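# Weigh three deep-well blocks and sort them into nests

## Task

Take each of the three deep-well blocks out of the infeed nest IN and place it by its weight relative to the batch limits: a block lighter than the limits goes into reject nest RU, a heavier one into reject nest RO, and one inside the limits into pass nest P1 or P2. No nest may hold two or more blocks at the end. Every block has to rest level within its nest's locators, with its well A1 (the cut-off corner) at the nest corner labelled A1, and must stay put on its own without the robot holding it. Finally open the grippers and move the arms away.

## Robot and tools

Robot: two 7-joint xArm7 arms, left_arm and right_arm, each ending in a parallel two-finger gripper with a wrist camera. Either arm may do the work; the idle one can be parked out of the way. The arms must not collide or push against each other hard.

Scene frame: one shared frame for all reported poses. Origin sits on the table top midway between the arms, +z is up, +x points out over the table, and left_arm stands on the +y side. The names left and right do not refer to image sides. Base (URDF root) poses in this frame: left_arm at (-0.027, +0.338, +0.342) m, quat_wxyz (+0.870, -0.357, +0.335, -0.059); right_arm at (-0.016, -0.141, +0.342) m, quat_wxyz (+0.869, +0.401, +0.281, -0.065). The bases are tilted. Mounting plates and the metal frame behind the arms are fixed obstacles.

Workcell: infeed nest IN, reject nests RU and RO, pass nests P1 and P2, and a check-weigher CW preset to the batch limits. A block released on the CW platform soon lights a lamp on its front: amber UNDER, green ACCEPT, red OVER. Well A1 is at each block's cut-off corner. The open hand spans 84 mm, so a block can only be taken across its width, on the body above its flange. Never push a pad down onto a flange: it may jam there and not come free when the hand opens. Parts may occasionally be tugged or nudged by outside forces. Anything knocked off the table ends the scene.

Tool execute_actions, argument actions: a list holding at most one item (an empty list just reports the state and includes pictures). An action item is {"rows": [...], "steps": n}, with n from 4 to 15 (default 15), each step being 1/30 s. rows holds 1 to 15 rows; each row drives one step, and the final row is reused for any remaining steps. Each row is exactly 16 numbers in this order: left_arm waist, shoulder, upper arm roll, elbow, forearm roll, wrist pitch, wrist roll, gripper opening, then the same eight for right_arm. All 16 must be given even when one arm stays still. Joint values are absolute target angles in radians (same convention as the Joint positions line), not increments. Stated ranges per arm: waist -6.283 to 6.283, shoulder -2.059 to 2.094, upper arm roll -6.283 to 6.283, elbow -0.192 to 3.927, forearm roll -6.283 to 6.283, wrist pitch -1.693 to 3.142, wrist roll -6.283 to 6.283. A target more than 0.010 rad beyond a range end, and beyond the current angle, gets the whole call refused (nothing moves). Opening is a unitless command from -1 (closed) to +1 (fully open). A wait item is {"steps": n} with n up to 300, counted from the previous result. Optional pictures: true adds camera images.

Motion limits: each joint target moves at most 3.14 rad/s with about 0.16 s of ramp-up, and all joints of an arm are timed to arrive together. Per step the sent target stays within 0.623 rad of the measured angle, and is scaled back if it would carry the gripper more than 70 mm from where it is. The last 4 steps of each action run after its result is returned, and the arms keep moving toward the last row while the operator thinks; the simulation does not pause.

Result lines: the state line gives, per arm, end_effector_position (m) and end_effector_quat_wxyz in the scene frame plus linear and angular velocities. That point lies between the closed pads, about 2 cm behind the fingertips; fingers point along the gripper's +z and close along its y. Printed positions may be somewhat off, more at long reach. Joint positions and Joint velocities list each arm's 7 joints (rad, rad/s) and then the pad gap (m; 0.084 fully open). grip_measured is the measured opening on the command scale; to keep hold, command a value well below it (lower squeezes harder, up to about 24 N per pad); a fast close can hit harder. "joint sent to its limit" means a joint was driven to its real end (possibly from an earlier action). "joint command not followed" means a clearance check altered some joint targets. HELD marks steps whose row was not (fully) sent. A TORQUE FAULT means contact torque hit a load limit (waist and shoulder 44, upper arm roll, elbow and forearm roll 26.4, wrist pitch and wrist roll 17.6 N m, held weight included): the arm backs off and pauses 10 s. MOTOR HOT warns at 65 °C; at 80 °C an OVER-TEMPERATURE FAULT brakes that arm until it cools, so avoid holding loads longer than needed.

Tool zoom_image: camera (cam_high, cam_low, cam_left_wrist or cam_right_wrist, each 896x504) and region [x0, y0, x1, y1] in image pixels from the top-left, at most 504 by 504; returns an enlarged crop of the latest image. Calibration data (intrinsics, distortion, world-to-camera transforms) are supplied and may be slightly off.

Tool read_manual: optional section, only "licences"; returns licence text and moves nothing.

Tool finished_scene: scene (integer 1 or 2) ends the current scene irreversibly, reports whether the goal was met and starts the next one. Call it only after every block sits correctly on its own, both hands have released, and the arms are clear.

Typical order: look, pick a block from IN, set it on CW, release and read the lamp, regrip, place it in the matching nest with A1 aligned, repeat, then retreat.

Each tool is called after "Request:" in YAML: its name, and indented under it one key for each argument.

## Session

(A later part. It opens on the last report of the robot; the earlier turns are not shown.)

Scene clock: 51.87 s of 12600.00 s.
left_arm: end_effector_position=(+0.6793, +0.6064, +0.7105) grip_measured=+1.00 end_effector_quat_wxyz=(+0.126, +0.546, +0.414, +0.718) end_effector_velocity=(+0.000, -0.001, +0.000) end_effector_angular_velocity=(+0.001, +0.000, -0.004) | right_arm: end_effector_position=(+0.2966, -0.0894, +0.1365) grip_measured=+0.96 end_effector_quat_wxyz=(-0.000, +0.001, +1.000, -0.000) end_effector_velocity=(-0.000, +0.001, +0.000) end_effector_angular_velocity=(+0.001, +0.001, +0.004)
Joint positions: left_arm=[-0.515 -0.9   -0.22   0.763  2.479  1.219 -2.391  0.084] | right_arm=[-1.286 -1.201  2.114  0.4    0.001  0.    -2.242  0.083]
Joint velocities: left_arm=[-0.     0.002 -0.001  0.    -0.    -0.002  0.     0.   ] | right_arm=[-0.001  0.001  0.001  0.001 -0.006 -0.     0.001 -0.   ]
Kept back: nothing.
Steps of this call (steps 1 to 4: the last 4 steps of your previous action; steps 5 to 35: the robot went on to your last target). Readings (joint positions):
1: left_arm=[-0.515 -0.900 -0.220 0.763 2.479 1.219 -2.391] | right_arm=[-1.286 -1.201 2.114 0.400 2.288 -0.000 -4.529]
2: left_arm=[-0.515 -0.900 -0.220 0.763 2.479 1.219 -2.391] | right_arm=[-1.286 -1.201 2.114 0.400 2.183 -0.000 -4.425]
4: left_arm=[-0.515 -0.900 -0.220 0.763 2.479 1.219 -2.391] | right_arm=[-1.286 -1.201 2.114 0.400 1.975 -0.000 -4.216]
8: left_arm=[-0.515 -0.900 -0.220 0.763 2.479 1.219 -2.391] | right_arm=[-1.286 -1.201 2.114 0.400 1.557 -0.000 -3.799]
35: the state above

Request:
execute_actions:
  actions:
    - {"rows":[[-0.515,-0.9,-0.22,0.763,2.479,1.219,-2.391,1,-1.7088,-1.7452,2.346,1.8976,0,0.8287,-2.52,0.4]],"steps":15}

Request:
execute_actions:
  actions:
    - {"steps":15}

Request:
execute_actions:
  actions:
    - {"rows":[[-0.515,-0.9,-0.22,0.763,2.479,1.219,-2.391,1,-1.7979,-1.8288,2.3268,1.9669,0,0.7773,-2.52,0.4]],"steps":15}

Request:
execute_actions:
  actions:
    - {"steps":12}
  pictures: true

Scene clock: 62.43 s of 12600.00 s.
left_arm: end_effector_position=(+0.6793, +0.6064, +0.7105) grip_measured=+1.00 end_effector_quat_wxyz=(+0.126, +0.546, +0.414, +0.718) end_effector_velocity=(-0.001, -0.000, +0.001) end_effector_angular_velocity=(-0.000, -0.001, +0.000) | right_arm: end_effector_position=(+0.2796, -0.0889, +0.0537) grip_measured=+1.00 end_effector_quat_wxyz=(-0.128, -0.147, +0.959, -0.206) end_effector_velocity=(-0.000, +0.000, -0.000) end_effector_angular_velocity=(+0.000, -0.001, +0.001)
Joint positions: left_arm=[-0.515 -0.9   -0.22   0.763  2.479  1.219 -2.391  0.084] | right_arm=[-1.544 -1.544  2.244  0.894 -0.003  0.57  -2.421  0.084]
Joint velocities: left_arm=[-0.    -0.001 -0.001 -0.001 -0.     0.    -0.     0.   ] | right_arm=[ 0.    -0.     0.    -0.    -0.001 -0.001  0.     0.   ]
TORQUE FAULT: the external load on joint 6 (wrist pitch) of the right arm reached its load limit, and that arm stopped for 10 seconds. A torque fault stops only its own arm. That arm's remaining commands of this call were not run. Joint 6 (wrist pitch) of that arm moved back by up to 3 degrees. That arm holds there, with its grip as last carried out, and accepts commands again: back off and push less far. That arm stops again, at the same cost, whenever a joint's load reaches its limit.
Kept back: nothing.
The stop of the right arm began at step 17 of this call (marked STOPPED below). From that step on that arm followed nothing that you had sent. 5 of its steps, steps kept back included, did not run and will not run. The other arm was sent all steps of this action in this call, none kept back. Nothing is kept back now, and the robot has no last target.
Steps of this call (steps 1 to 6: the robot went on to your last target; steps 7 to 17: the first 11 steps of this action; steps 18 to 21: the last 4 steps of this action, not kept back; steps 22 to 317: the stop continued). Readings (joint positions):
7: left_arm=[-0.515 -0.900 -0.220 0.763 2.479 1.219 -2.391] | right_arm=[-1.287 -1.202 2.115 0.401 0.000 0.001 -2.242]
8: left_arm=[-0.515 -0.900 -0.220 0.763 2.479 1.219 -2.391] | right_arm=[-1.292 -1.209 2.118 0.410 0.000 0.012 -2.247]
10: left_arm=[-0.515 -0.900 -0.220 0.763 2.479 1.219 -2.391] | right_arm=[-1.340 -1.270 2.143 0.482 0.000 0.086 -2.280]
14: left_arm=[-0.515 -0.900 -0.220 0.763 2.479 1.219 -2.391] | right_arm=[-1.500 -1.476 2.230 0.756 0.000 0.359 -2.381]
17: left_arm=[-0.515 -0.900 -0.220 0.763 2.479 1.219 -2.391] | right_arm=[-1.546 -1.546 2.239 0.905 -0.004 0.559 -2.423] STOPPED (the right arm)
317: the state above

Scene clock: 62.47 s of 12600.00 s.
left_arm: end_effector_position=(+0.6793, +0.6064, +0.7105) grip_measured=+1.00 end_effector_quat_wxyz=(+0.126, +0.546, +0.414, +0.718) end_effector_velocity=(+0.000, +0.000, -0.001) end_effector_angular_velocity=(-0.000, +0.001, -0.000) | right_arm: end_effector_position=(+0.2796, -0.0889, +0.0537) grip_measured=+1.00 end_effector_quat_wxyz=(-0.128, -0.147, +0.959, -0.206) end_effector_velocity=(+0.000, -0.000, -0.000) end_effector_angular_velocity=(+0.000, +0.000, +0.001)
Joint positions: left_arm=[-0.515 -0.9   -0.22   0.763  2.479  1.219 -2.391  0.084] | right_arm=[-1.544 -1.544  2.244  0.894 -0.003  0.57  -2.421  0.084]
Joint velocities: left_arm=[ 0.    -0.     0.001 -0.     0.    -0.001 -0.     0.   ] | right_arm=[-0.    -0.    -0.     0.    -0.001 -0.    -0.001  0.   ]
Kept back: nothing.
A stop began in an earlier call of the same reply, so what this call sent did not run. Send another action.
Steps of this call (step 1: nothing new was sent). Readings (joint positions):
1: the state above

Scene clock: 62.50 s of 12600.00 s.
left_arm: end_effector_position=(+0.6793, +0.6064, +0.7105) grip_measured=+1.00 end_effector_quat_wxyz=(+0.126, +0.546, +0.414, +0.718) end_effector_velocity=(-0.000, -0.001, +0.000) end_effector_angular_velocity=(+0.001, -0.000, -0.001) | right_arm: end_effector_position=(+0.2796, -0.0889, +0.0537) grip_measured=+1.00 end_effector_quat_wxyz=(-0.128, -0.147, +0.959, -0.206) end_effector_velocity=(+0.000, -0.000, +0.000) end_effector_angular_velocity=(+0.001, -0.000, +0.001)
Joint positions: left_arm=[-0.515 -0.9   -0.22   0.763  2.479  1.219 -2.391  0.084] | right_arm=[-1.544 -1.544  2.244  0.894 -0.003  0.57  -2.421  0.084]
Joint velocities: left_arm=[ 0.     0.    -0.001 -0.    -0.     0.     0.     0.   ] | right_arm=[ 0.001  0.    -0.001 -0.    -0.    -0.    -0.002  0.   ]
Kept back: nothing.
A stop began in an earlier call of the same reply, so what this call sent did not run. Send another action.
Steps of this call (step 1: nothing new was sent). Readings (joint positions):
1: the state above

Scene clock: 62.53 s of 12600.00 s.
left_arm: end_effector_position=(+0.6793, +0.6064, +0.7105) grip_measured=+1.00 end_effector_quat_wxyz=(+0.126, +0.546, +0.414, +0.718) end_effector_velocity=(-0.000, +0.000, -0.000) end_effector_angular_velocity=(+0.000, +0.000, +0.000) | right_arm: end_effector_position=(+0.2796, -0.0889, +0.0537) grip_measured=+1.00 end_effector_quat_wxyz=(-0.128, -0.147, +0.959, -0.206) end_effector_velocity=(+0.001, -0.000, +0.000) end_effector_angular_velocity=(+0.000, -0.001, +0.002)
Joint positions: left_arm=[-0.515 -0.9   -0.22   0.763  2.479  1.219 -2.391  0.084] | right_arm=[-1.544 -1.544  2.244  0.894 -0.003  0.57  -2.421  0.084]
Joint velocities: left_arm=[ 0.    -0.001  0.    -0.     0.    -0.    -0.     0.   ] | right_arm=[ 0.001 -0.    -0.001 -0.    -0.    -0.    -0.002  0.   ]
Kept back: nothing.
A stop began in an earlier call of the same reply, so what this call sent did not run. Send another action.
Steps of this call (step 1: nothing new was sent). Readings (joint positions):
1: the state above
camera_calibration (this result's frames):
cam_left_wrist: T_world_to_cam=[[0.273371, -0.620319, 0.735169, -0.303339], [0.359959, -0.642779, -0.676213, 0.693584], [0.892019, 0.449488, 0.0475721, -0.780618], [0, 0, 0, 1]] pos_world=[0.529588, 0.608533, 0.729152]
cam_right_wrist: T_world_to_cam=[[-0.34723, 0.864168, -0.364205, 0.226535], [0.921177, 0.241553, -0.305099, -0.155181], [-0.175682, -0.441437, -0.879926, 0.18648], [0, 0, 0, 1]] pos_world=[0.25437, -0.0759606, 0.199248]

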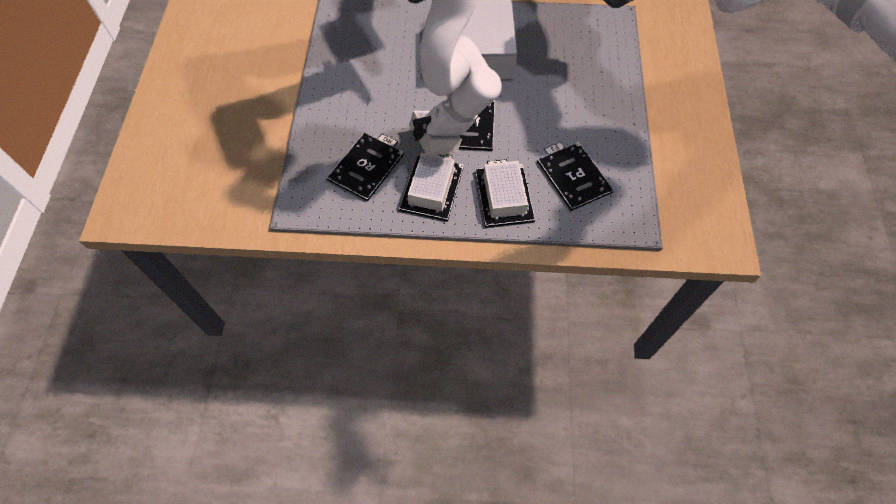

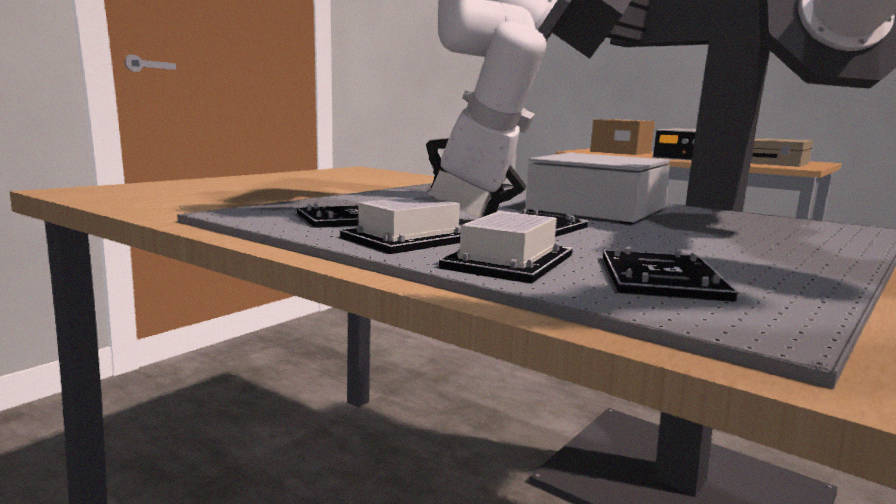

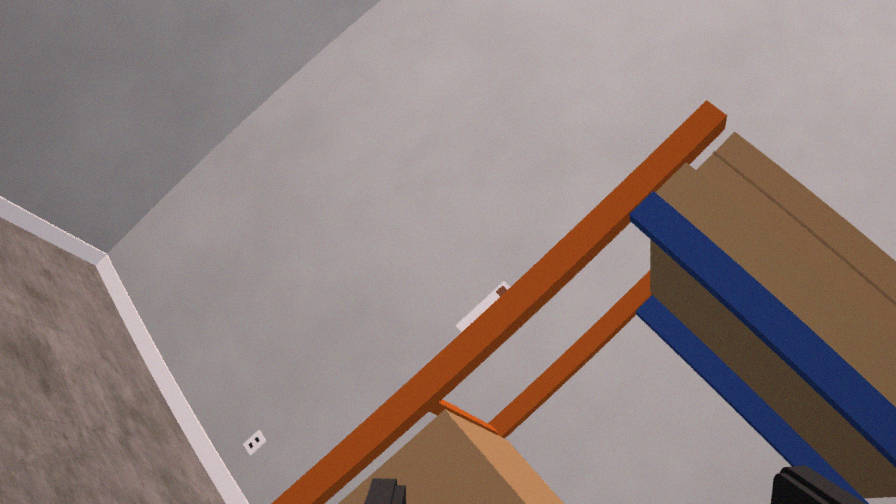

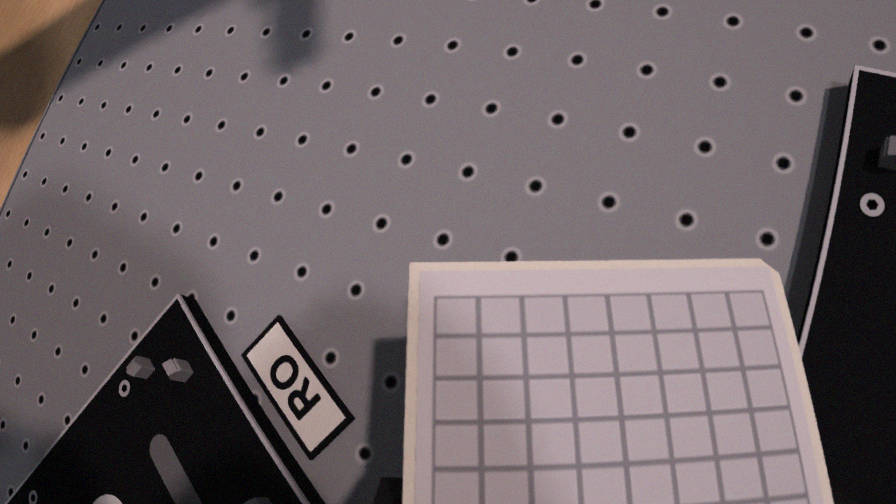

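Request:
execute_actions:
  actions:
    - {"rows":[[-0.515,-0.9,-0.22,0.763,2.479,1.219,-2.391,1,-1.49,-1.475,2.218,0.79,0,0.45,-2.385,0.4],[-0.515,-0.9,-0.22,0.763,2.479,1.219,-2.391,1,-1.49,-1.475,2.218,0.79,0,0.45,-2.385,0.4],[-0.515,-0.9,-0.22,0.763,2.479,1.219,-2.391,1,-1.49,-1.475,2.218,0.79,0,0.45,-2.385,0.4],[-0.515,-0.9,-0.22,0.763,2.479,1.219,-2.391,1,-1.49,-1.475,2.218,0.79,0,0.45,-2.385,0.4],[-0.515,-0.9,-0.22,0.763,2.479,1.219,-2.391,1,-1.39,-1.34,2.166,0.6,0,0.23,-2.31,0.4],[-0.515,-0.9,-0.22,0.763,2.479,1.219,-2.391,1,-1.39,-1.34,2.166,0.6,0,0.23,-2.31,0.4],[-0.515,-0.9,-0.22,0.763,2.479,1.219,-2.391,1,-1.39,-1.34,2.166,0.6,0,0.23,-2.31,0.4],[-0.515,-0.9,-0.22,0.763,2.479,1.219,-2.391,1,-1.39,-1.34,2.166,0.6,0,0.23,-2.31,0.4],[-0.515,-0.9,-0.22,0.763,2.479,1.219,-2.391,1,-1.2861,-1.2011,2.1144,0.4,0,0,-2.2414,0.4]],"steps":15}

Request:
execute_actions:
  actions:
    - {"steps":15}
  pictures: true

Scene clock: 64.00 s of 12600.00 s.
left_arm: end_effector_position=(+0.6793, +0.6064, +0.7105) grip_measured=+1.00 end_effector_quat_wxyz=(+0.126, +0.546, +0.414, +0.718) end_effector_velocity=(-0.000, +0.001, -0.000) end_effector_angular_velocity=(-0.001, +0.001, +0.001) | right_arm: end_effector_position=(+0.2991, -0.0899, +0.1080) grip_measured=+1.00 end_effector_quat_wxyz=(-0.033, -0.043, +0.996, -0.071) end_effector_velocity=(+0.026, +0.016, +0.306) end_effector_angular_velocity=(+1.498, -0.803, -0.971)
Joint positions: left_arm=[-0.515 -0.9   -0.22   0.763  2.479  1.219 -2.391  0.084] | right_arm=[-1.369 -1.311  2.156  0.554  0.     0.179 -2.295  0.084]
Joint velocities: left_arm=[ 0.    -0.002  0.001 -0.     0.    -0.001 -0.     0.   ] | right_arm=[ 0.896  1.193 -0.463 -1.636 -0.002 -1.9    0.581  0.   ]
Steps of this call (steps 1 to 33: nothing new was sent; steps 34 to 44: the first 11 steps of this action). Readings (joint positions):
34: left_arm=[-0.515 -0.900 -0.220 0.763 2.479 1.219 -2.391] | right_arm=[-1.544 -1.544 2.244 0.893 -0.003 0.569 -2.421]
35: left_arm=[-0.515 -0.900 -0.220 0.763 2.479 1.219 -2.391] | right_arm=[-1.541 -1.539 2.243 0.885 -0.002 0.558 -2.418]
37: left_arm=[-0.515 -0.900 -0.220 0.763 2.479 1.219 -2.391] | right_arm=[-1.520 -1.511 2.240 0.827 -0.001 0.503 -2.401]
41: left_arm=[-0.515 -0.900 -0.220 0.763 2.479 1.219 -2.391] | right_arm=[-1.448 -1.417 2.201 0.692 -0.000 0.347 -2.350]
44: the state above

Scene clock: 64.50 s of 12600.00 s.
left_arm: end_effector_position=(+0.6793, +0.6064, +0.7105) grip_measured=+1.00 end_effector_quat_wxyz=(+0.126, +0.546, +0.414, +0.718) end_effector_velocity=(+0.000, -0.001, -0.000) end_effector_angular_velocity=(+0.000, +0.000, -0.002) | right_arm: end_effector_position=(+0.2965, -0.0893, +0.1363) grip_measured=+1.00 end_effector_quat_wxyz=(-0.000, +0.000, +1.000, -0.000) end_effector_velocity=(-0.000, +0.000, +0.001) end_effector_angular_velocity=(+0.004, -0.000, -0.004)
Joint positions: left_arm=[-0.515 -0.9   -0.22   0.763  2.479  1.219 -2.391  0.084] | right_arm=[-1.287 -1.202  2.115  0.401 -0.     0.    -2.241  0.084]
Joint velocities: left_arm=[-0.     0.     0.    -0.     0.    -0.002 -0.     0.   ] | right_arm=[ 0.004  0.005 -0.002 -0.004  0.001 -0.002  0.001  0.   ]
Kept back: nothing.
Steps of this call (steps 1 to 4: the last 4 steps of your previous action; steps 5 to 15: the robot went on to your last target). Readings (joint positions):
1: left_arm=[-0.515 -0.900 -0.220 0.763 2.479 1.219 -2.391] | right_arm=[-1.340 -1.273 2.141 0.501 0.000 0.118 -2.277]
2: left_arm=[-0.515 -0.900 -0.220 0.763 2.479 1.219 -2.391] | right_arm=[-1.316 -1.240 2.129 0.455 0.000 0.069 -2.262]
4: left_arm=[-0.515 -0.900 -0.220 0.763 2.479 1.219 -2.391] | right_arm=[-1.291 -1.207 2.117 0.407 0.000 0.017 -2.246]
8: left_arm=[-0.515 -0.900 -0.220 0.763 2.479 1.219 -2.391] | right_arm=[-1.288 -1.203 2.116 0.401 -0.000 0.002 -2.242]
15: the state above
camera_calibration (this result's frames):
cam_left_wrist: T_world_to_cam=[[0.273371, -0.620319, 0.735169, -0.303339], [0.359959, -0.64278, -0.676213, 0.693584], [0.892019, 0.449488, 0.0475718, -0.780618], [0, 0, 0, 1]] pos_world=[0.529588, 0.608533, 0.729152]
cam_right_wrist: T_world_to_cam=[[-0.0113263, 0.999855, -0.0127401, 0.127437], [0.999924, 0.0113872, 0.00471184, -0.231587], [0.00485623, -0.0126858, -0.999908, 0.263043], [0, 0, 0, 1]] pos_world=[0.231736, -0.121445, 0.265734]

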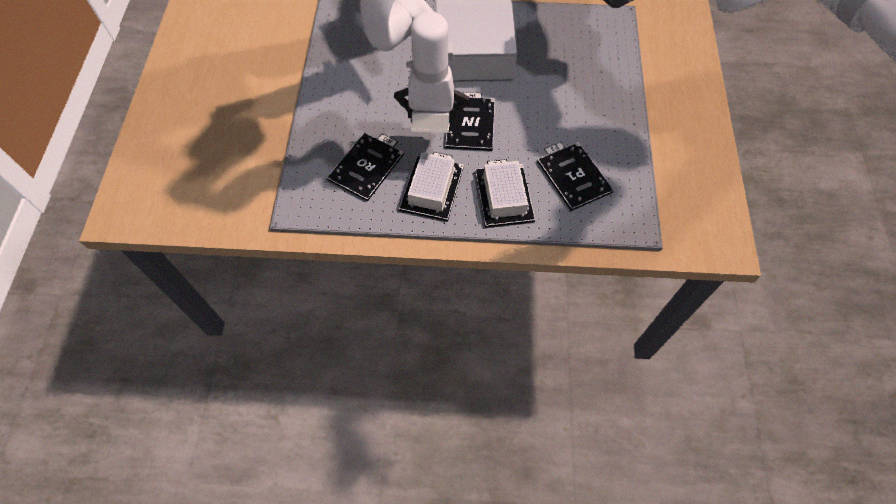

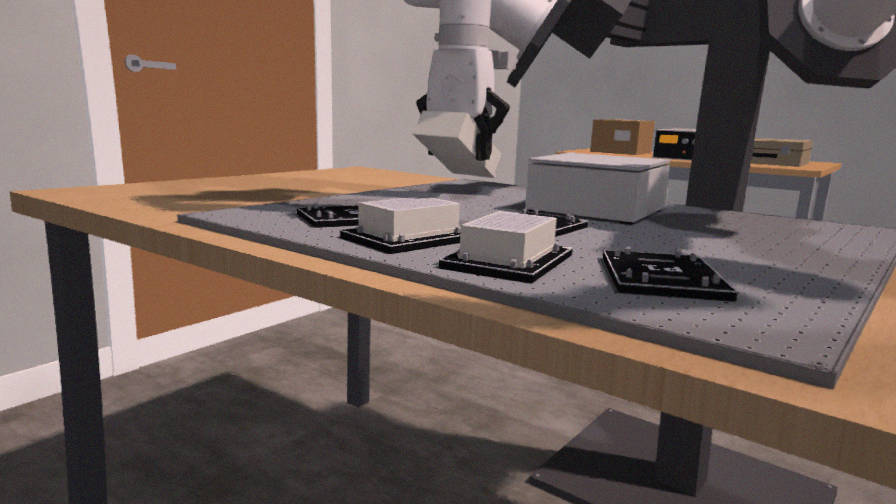

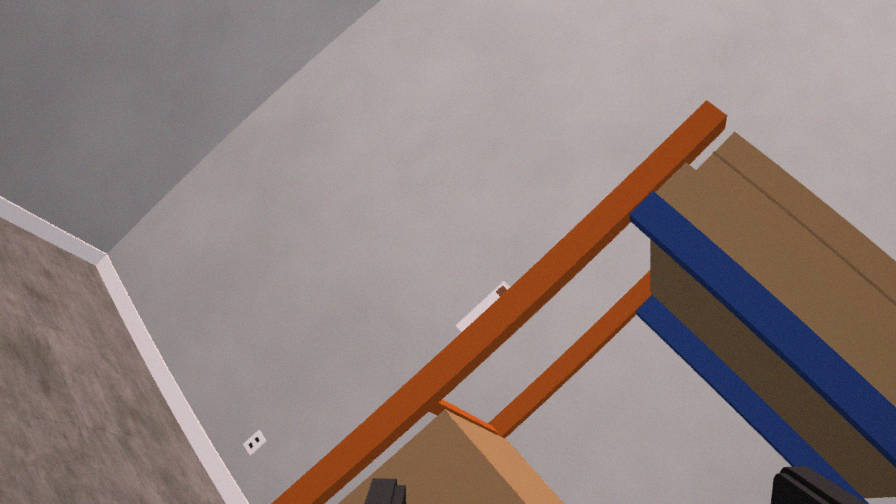

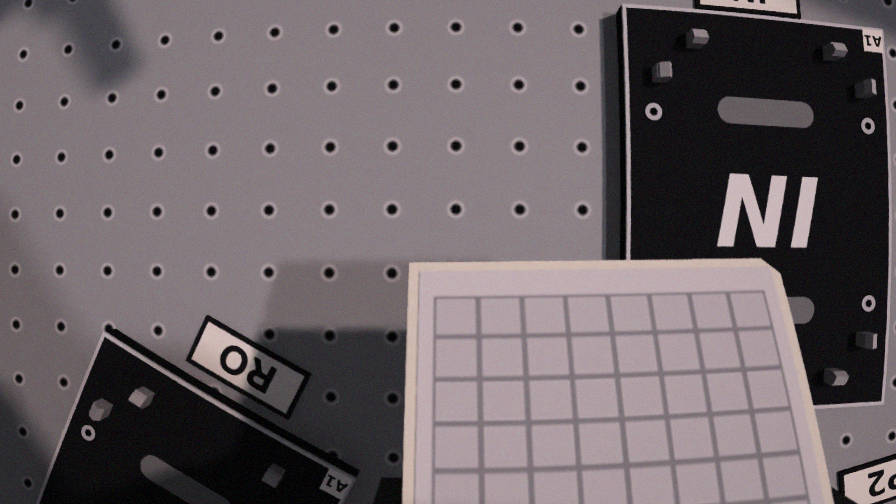

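Request:
zoom_image:
  camera: "cam_low"
  region: [390,70,540,200]

Region (390, 70, 540, 200) of cam_low's 896x504 image, scaled by 3.360, with more detail than that image has; it fills the top 437 rows of this view, and the rest is white.

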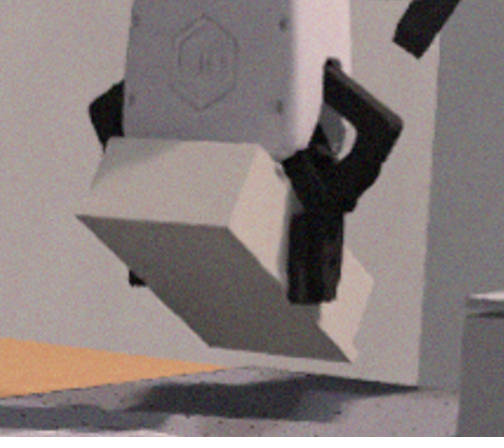

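Request:
execute_actions:
  actions:
    - {"rows":[[-0.515,-0.9,-0.22,0.763,2.479,1.219,-2.391,1,-1.4702,-1.3145,2.1717,0.4708,0,-0.1377,-2.2414,0.4]],"steps":15}

Request:
execute_actions:
  actions:
    - {"steps":10}
  pictures: true

Request:
zoom_image:
  camera: "cam_low"
  region: [380,90,560,240]

Scene clock: 65.53 s of 12600.00 s.
left_arm: end_effector_position=(+0.6793, +0.6064, +0.7105) grip_measured=+1.00 end_effector_quat_wxyz=(+0.126, +0.546, +0.414, +0.718) end_effector_velocity=(+0.000, +0.001, -0.001) end_effector_angular_velocity=(-0.000, +0.001, +0.002) | right_arm: end_effector_position=(+0.2962, -0.0894, +0.0899) grip_measured=+1.00 end_effector_quat_wxyz=(-0.001, +0.000, +1.000, -0.001) end_effector_velocity=(+0.024, +0.037, +0.018) end_effector_angular_velocity=(+0.082, -0.058, +0.006)
Joint positions: left_arm=[-0.515 -0.9   -0.22   0.763  2.479  1.219 -2.391  0.084] | right_arm=[-1.47  -1.315  2.172  0.47  -0.    -0.137 -2.241  0.084]
Joint velocities: left_arm=[ 0.    -0.     0.001 -0.    -0.     0.001 -0.     0.   ] | right_arm=[ 0.033  0.022  0.     0.039  0.001 -0.023  0.     0.   ]
Steps of this call (steps 1 to 15: the robot went on to your last target; steps 16 to 20: nothing new was sent; steps 21 to 31: the first 11 steps of this action). Readings (joint positions):
21: left_arm=[-0.515 -0.900 -0.220 0.763 2.479 1.219 -2.391] | right_arm=[-1.287 -1.202 2.115 0.400 0.000 -0.001 -2.241]
22: left_arm=[-0.515 -0.900 -0.220 0.763 2.479 1.219 -2.391] | right_arm=[-1.295 -1.207 2.118 0.404 -0.000 -0.009 -2.241]
24: left_arm=[-0.515 -0.900 -0.220 0.763 2.479 1.219 -2.391] | right_arm=[-1.362 -1.248 2.139 0.433 -0.000 -0.062 -2.241]
28: left_arm=[-0.515 -0.900 -0.220 0.763 2.479 1.219 -2.391] | right_arm=[-1.471 -1.315 2.170 0.466 0.000 -0.131 -2.241]
31: the state above

Scene clock: 65.87 s of 12600.00 s.
left_arm: end_effector_position=(+0.6793, +0.6064, +0.7105) grip_measured=+1.00 end_effector_quat_wxyz=(+0.126, +0.546, +0.414, +0.718) end_effector_velocity=(-0.000, +0.002, +0.001) end_effector_angular_velocity=(-0.001, -0.001, +0.003) | right_arm: end_effector_position=(+0.2966, -0.0887, +0.0902) grip_measured=+1.00 end_effector_quat_wxyz=(-0.000, +0.000, +1.000, +0.000) end_effector_velocity=(-0.000, +0.000, -0.000) end_effector_angular_velocity=(-0.001, +0.000, -0.001)
Joint positions: left_arm=[-0.515 -0.9   -0.22   0.763  2.479  1.219 -2.391  0.084] | right_arm=[-1.47  -1.314  2.172  0.471  0.    -0.138 -2.241  0.084]
Joint velocities: left_arm=[ 0.    -0.003  0.     0.001  0.    -0.     0.     0.   ] | right_arm=[-0.001 -0.002  0.002  0.001  0.002 -0.     0.    -0.   ]
Kept back: nothing.
Steps of this call (steps 1 to 4: the last 4 steps of your previous action; steps 5 to 10: the robot went on to your last target). Readings (joint positions):
1: left_arm=[-0.515 -0.900 -0.220 0.763 2.479 1.219 -2.391] | right_arm=[-1.470 -1.314 2.172 0.471 -0.000 -0.138 -2.241]
2: left_arm=[-0.515 -0.900 -0.220 0.763 2.479 1.219 -2.391] | right_arm=[-1.469 -1.314 2.172 0.471 -0.000 -0.138 -2.241]
4: left_arm=[-0.515 -0.900 -0.220 0.763 2.479 1.219 -2.391] | right_arm=[-1.469 -1.314 2.172 0.471 -0.000 -0.138 -2.241]
8: left_arm=[-0.515 -0.900 -0.220 0.763 2.479 1.219 -2.391] | right_arm=[-1.470 -1.314 2.172 0.471 0.000 -0.138 -2.241]
10: the state above
camera_calibration (this result's frames):
cam_left_wrist: T_world_to_cam=[[0.273371, -0.620319, 0.735169, -0.303339], [0.359959, -0.642779, -0.676213, 0.693584], [0.892019, 0.449488, 0.0475721, -0.780618], [0, 0, 0, 1]] pos_world=[0.529588, 0.608533, 0.729152]
cam_right_wrist: T_world_to_cam=[[-0.0113966, 0.999867, -0.0116279, 0.126201], [0.999921, 0.0114565, 0.00509888, -0.231578], [0.00523142, -0.0115689, -0.999919, 0.217016], [0, 0, 0, 1]] pos_world=[0.231863, -0.121021, 0.219647]

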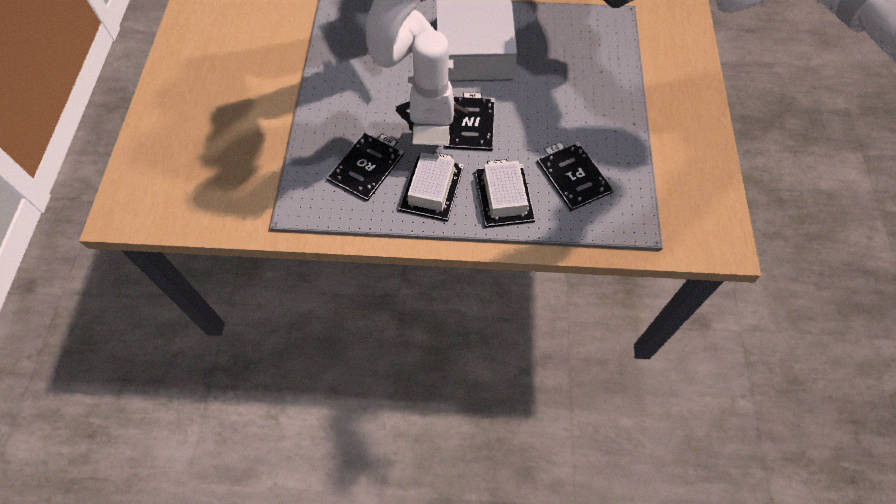

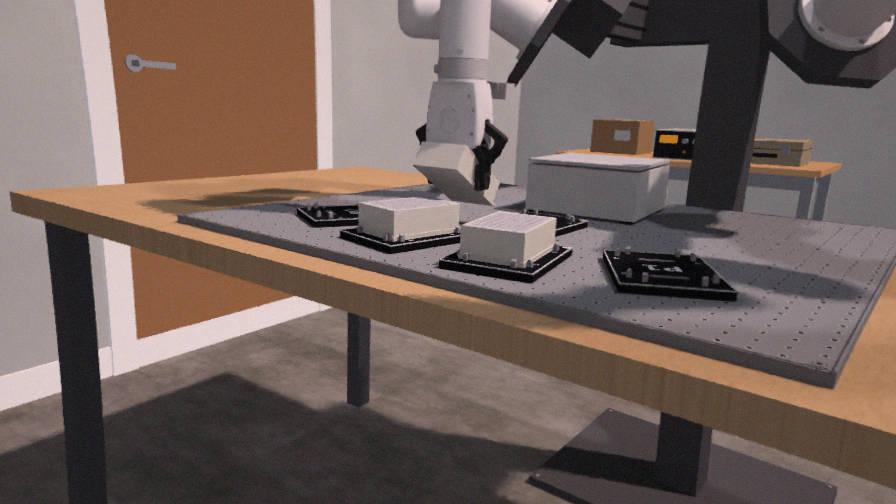

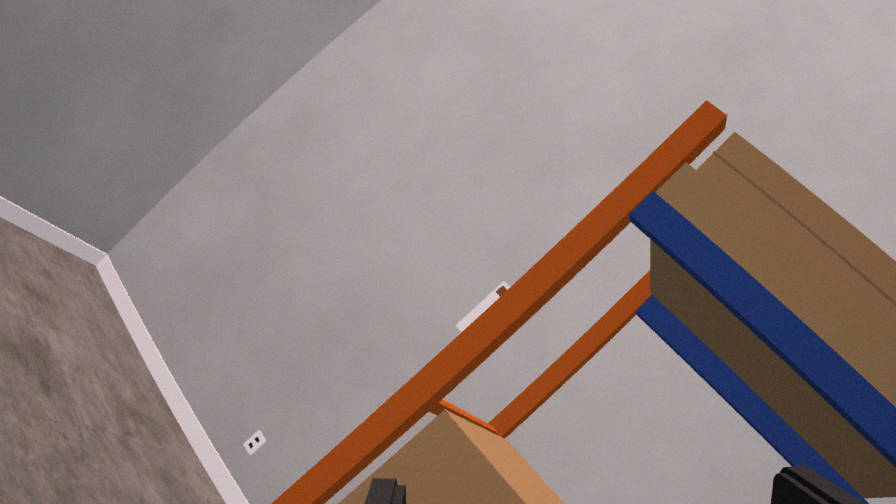

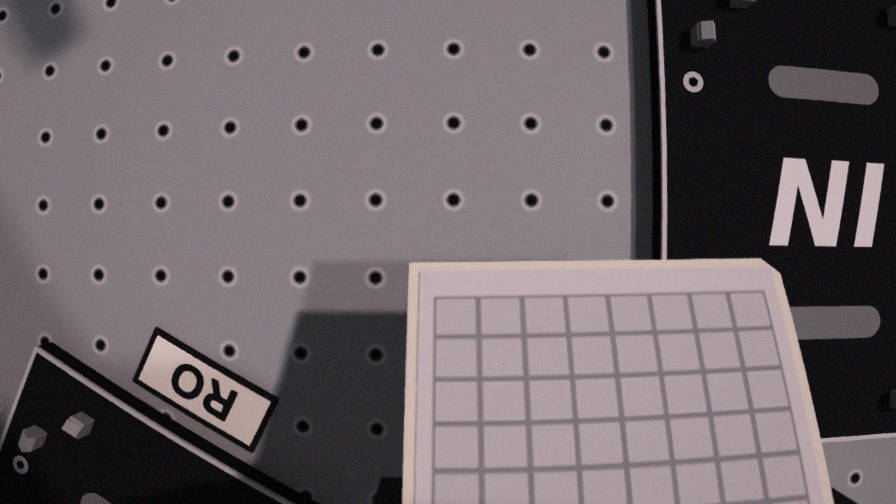

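Region (380, 90, 560, 240) of cam_low's 896x504 image, scaled by 2.800, with more detail than that image has.

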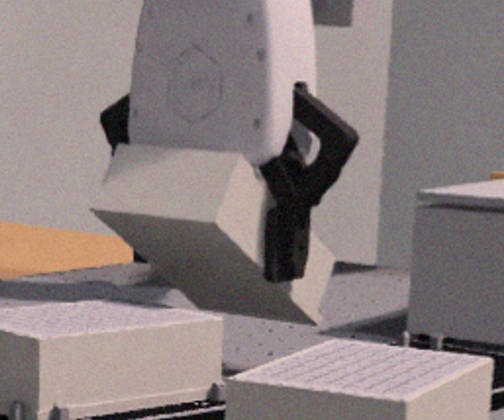

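Request:
execute_actions:
  actions:
    - {"rows":[[-0.515,-0.9,-0.22,0.763,2.479,1.219,-2.391,1,-1.428,-1.486,2.3739,0.244,0,-0.444,-1.979,0.4]],"steps":15}

Request:
execute_actions:
  actions:
    - {"rows":[[-0.515,-0.9,-0.22,0.763,2.479,1.219,-2.391,1,-1.428,-1.486,2.3739,0.244,0,-0.444,-1.979,0.4],[-0.515,-0.9,-0.22,0.763,2.479,1.219,-2.391,1,-1.428,-1.486,2.3739,0.244,0,-0.444,-1.979,0.4],[-0.515,-0.9,-0.22,0.763,2.479,1.219,-2.391,1,-1.428,-1.486,2.3739,0.244,0,-0.444,-1.979,1]],"steps":15}

Request:
execute_actions:
  actions:
    - {"steps":15}
  pictures: true

Request:
zoom_image:
  camera: "cam_low"
  region: [380,90,560,240]

Scene clock: 66.60 s of 12600.00 s.
left_arm: end_effector_position=(+0.6793, +0.6064, +0.7105) grip_measured=+1.00 end_effector_quat_wxyz=(+0.126, +0.546, +0.414, +0.718) end_effector_velocity=(+0.000, -0.000, -0.000) end_effector_angular_velocity=(+0.000, +0.001, -0.000) | right_arm: end_effector_position=(+0.1878, -0.1336, +0.0792) grip_measured=+1.00 end_effector_quat_wxyz=(-0.003, -0.002, +1.000, -0.005) end_effector_velocity=(+0.009, +0.019, +0.008) end_effector_angular_velocity=(+0.101, -0.073, -0.088)
Joint positions: left_arm=[-0.515 -0.9   -0.22   0.763  2.479  1.219 -2.391  0.084] | right_arm=[-1.43  -1.486  2.374  0.241 -0.001 -0.436 -1.984  0.084]
Joint velocities: left_arm=[ 0.     0.001  0.     0.    -0.     0.    -0.     0.   ] | right_arm=[ 0.021 -0.041  0.018 -0.022  0.011 -0.159  0.12   0.   ]
Steps of this call (steps 1 to 11: the robot went on to your last target; steps 12 to 22: the first 11 steps of this action). Readings (joint positions):
12: left_arm=[-0.515 -0.900 -0.220 0.763 2.479 1.219 -2.391] | right_arm=[-1.470 -1.315 2.172 0.470 0.000 -0.139 -2.240]
13: left_arm=[-0.515 -0.900 -0.220 0.763 2.479 1.219 -2.391] | right_arm=[-1.469 -1.319 2.177 0.465 0.000 -0.150 -2.231]
15: left_arm=[-0.515 -0.900 -0.220 0.763 2.479 1.219 -2.391] | right_arm=[-1.458 -1.356 2.219 0.419 0.001 -0.222 -2.171]
19: left_arm=[-0.515 -0.900 -0.220 0.763 2.479 1.219 -2.391] | right_arm=[-1.436 -1.458 2.343 0.280 -0.001 -0.389 -2.026]
22: the state above

Scene clock: 67.10 s of 12600.00 s.
left_arm: end_effector_position=(+0.6793, +0.6064, +0.7105) grip_measured=+1.00 end_effector_quat_wxyz=(+0.126, +0.546, +0.414, +0.718) end_effector_velocity=(+0.000, +0.001, +0.000) end_effector_angular_velocity=(-0.001, -0.000, +0.001) | right_arm: end_effector_position=(+0.1897, -0.1296, +0.0801) grip_measured=+1.00 end_effector_quat_wxyz=(-0.000, +0.000, +1.000, +0.000) end_effector_velocity=(-0.000, -0.002, -0.000) end_effector_angular_velocity=(-0.004, +0.001, -0.002)
Joint positions: left_arm=[-0.515 -0.9   -0.22   0.763  2.479  1.219 -2.391  0.084] | right_arm=[-1.428 -1.486  2.374  0.244  0.    -0.444 -1.979  0.084]
Joint velocities: left_arm=[ 0.    -0.     0.     0.002 -0.    -0.    -0.     0.   ] | right_arm=[-0.001 -0.001  0.    -0.001  0.001  0.001  0.001  0.   ]
Steps of this call (steps 1 to 4: the last 4 steps of your previous action; steps 5 to 15: the first 11 steps of this action). Readings (joint positions):
5: left_arm=[-0.515 -0.900 -0.220 0.763 2.479 1.219 -2.391] | right_arm=[-1.428 -1.485 2.372 0.247 0.000 -0.444 -1.979]
6: left_arm=[-0.515 -0.900 -0.220 0.763 2.479 1.219 -2.391] | right_arm=[-1.428 -1.485 2.372 0.246 0.000 -0.444 -1.979]
8: left_arm=[-0.515 -0.900 -0.220 0.763 2.479 1.219 -2.391] | right_arm=[-1.428 -1.485 2.373 0.245 0.000 -0.444 -1.979]
12: left_arm=[-0.515 -0.900 -0.220 0.763 2.479 1.219 -2.391] | right_arm=[-1.428 -1.486 2.373 0.244 0.000 -0.444 -1.979]
15: the state above

Scene clock: 67.60 s of 12600.00 s.
left_arm: end_effector_position=(+0.6793, +0.6064, +0.7105) grip_measured=+1.00 end_effector_quat_wxyz=(+0.126, +0.546, +0.414, +0.718) end_effector_velocity=(-0.000, -0.002, +0.001) end_effector_angular_velocity=(+0.001, -0.001, -0.003) | right_arm: end_effector_position=(+0.1896, -0.1298, +0.0801) grip_measured=+1.00 end_effector_quat_wxyz=(-0.000, +0.000, +1.000, +0.000) end_effector_velocity=(+0.000, +0.001, +0.000) end_effector_angular_velocity=(+0.001, -0.001, +0.003)
Joint positions: left_arm=[-0.515 -0.9   -0.22   0.763  2.479  1.219 -2.391  0.084] | right_arm=[-1.428 -1.486  2.374  0.244  0.    -0.444 -1.979  0.084]
Joint velocities: left_arm=[ 0.     0.001 -0.002 -0.001  0.    -0.001  0.     0.   ] | right_arm=[ 0.002  0.     0.001  0.     0.     0.001 -0.002  0.   ]
Kept back: nothing.
Steps of this call (steps 1 to 4: the last 4 steps of your previous action; steps 5 to 15: the robot went on to your last target). Readings (joint positions):
1: left_arm=[-0.515 -0.900 -0.220 0.763 2.479 1.219 -2.391] | right_arm=[-1.428 -1.486 2.374 0.244 0.000 -0.444 -1.979]
2: left_arm=[-0.515 -0.900 -0.220 0.763 2.479 1.219 -2.391] | right_arm=[-1.428 -1.486 2.374 0.244 0.000 -0.444 -1.979]
4: left_arm=[-0.515 -0.900 -0.220 0.763 2.479 1.219 -2.391] | right_arm=[-1.428 -1.486 2.374 0.244 0.000 -0.444 -1.979]
8: left_arm=[-0.515 -0.900 -0.220 0.763 2.479 1.219 -2.391] | right_arm=[-1.428 -1.486 2.374 0.244 0.000 -0.444 -1.979]
15: the state above
All arms were judged still, so your last target was given up. Only a new action makes them travel on or press farther. Fingers that are still opening or closing keep moving.
camera_calibration (this result's frames):
cam_left_wrist: T_world_to_cam=[[0.273371, -0.620319, 0.735169, -0.303339], [0.359959, -0.64278, -0.676213, 0.693584], [0.892019, 0.449487, 0.0475721, -0.780618], [0, 0, 0, 1]] pos_world=[0.529588, 0.608533, 0.729152]
cam_right_wrist: T_world_to_cam=[[-0.0108381, 0.99987, -0.0119289, 0.165802], [0.999929, 0.010896, 0.00479971, -0.12404], [0.00492907, -0.0118761, -0.999917, 0.206962], [0, 0, 0, 1]] pos_world=[0.124808, -0.161971, 0.209518]

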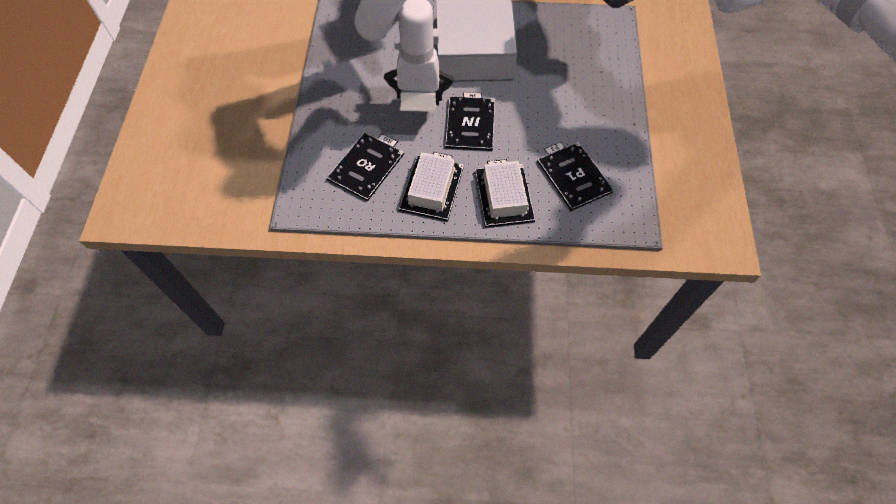

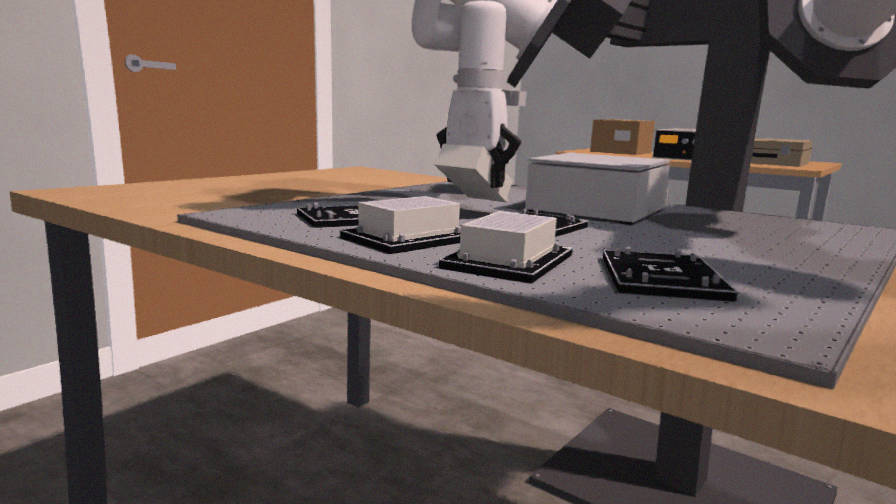

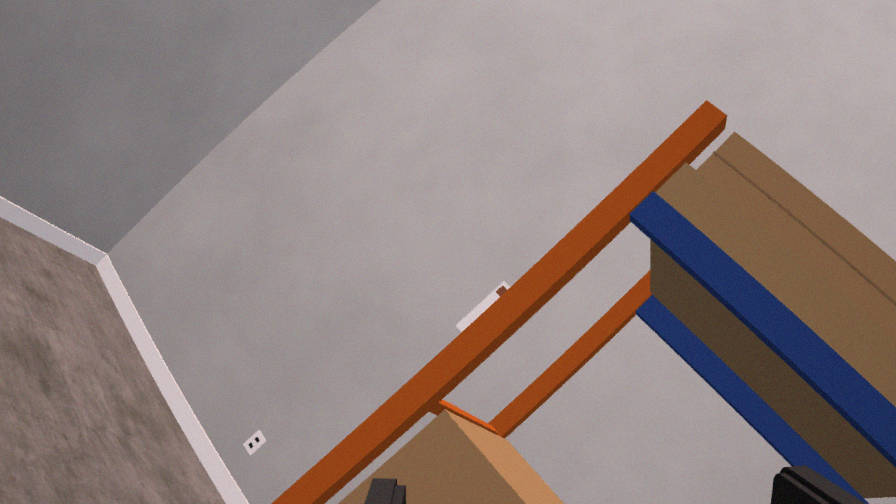

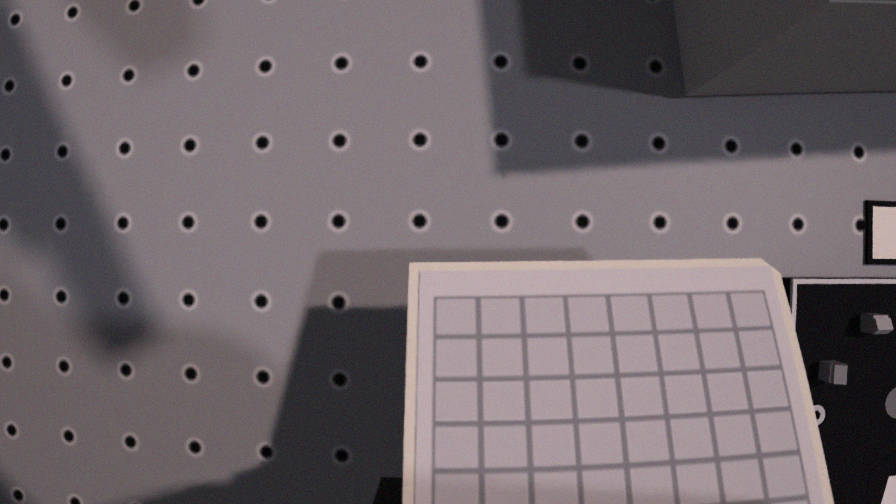

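Region (380, 90, 560, 240) of cam_low's 896x504 image, scaled by 2.800, with more detail than that image has.

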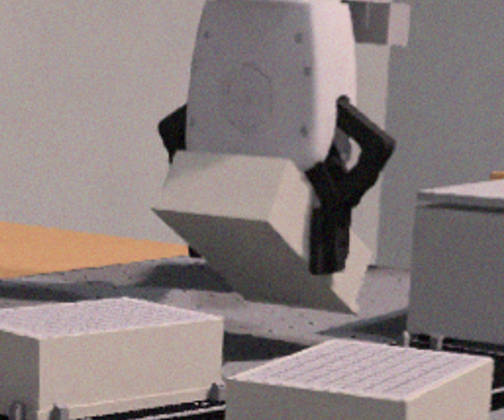

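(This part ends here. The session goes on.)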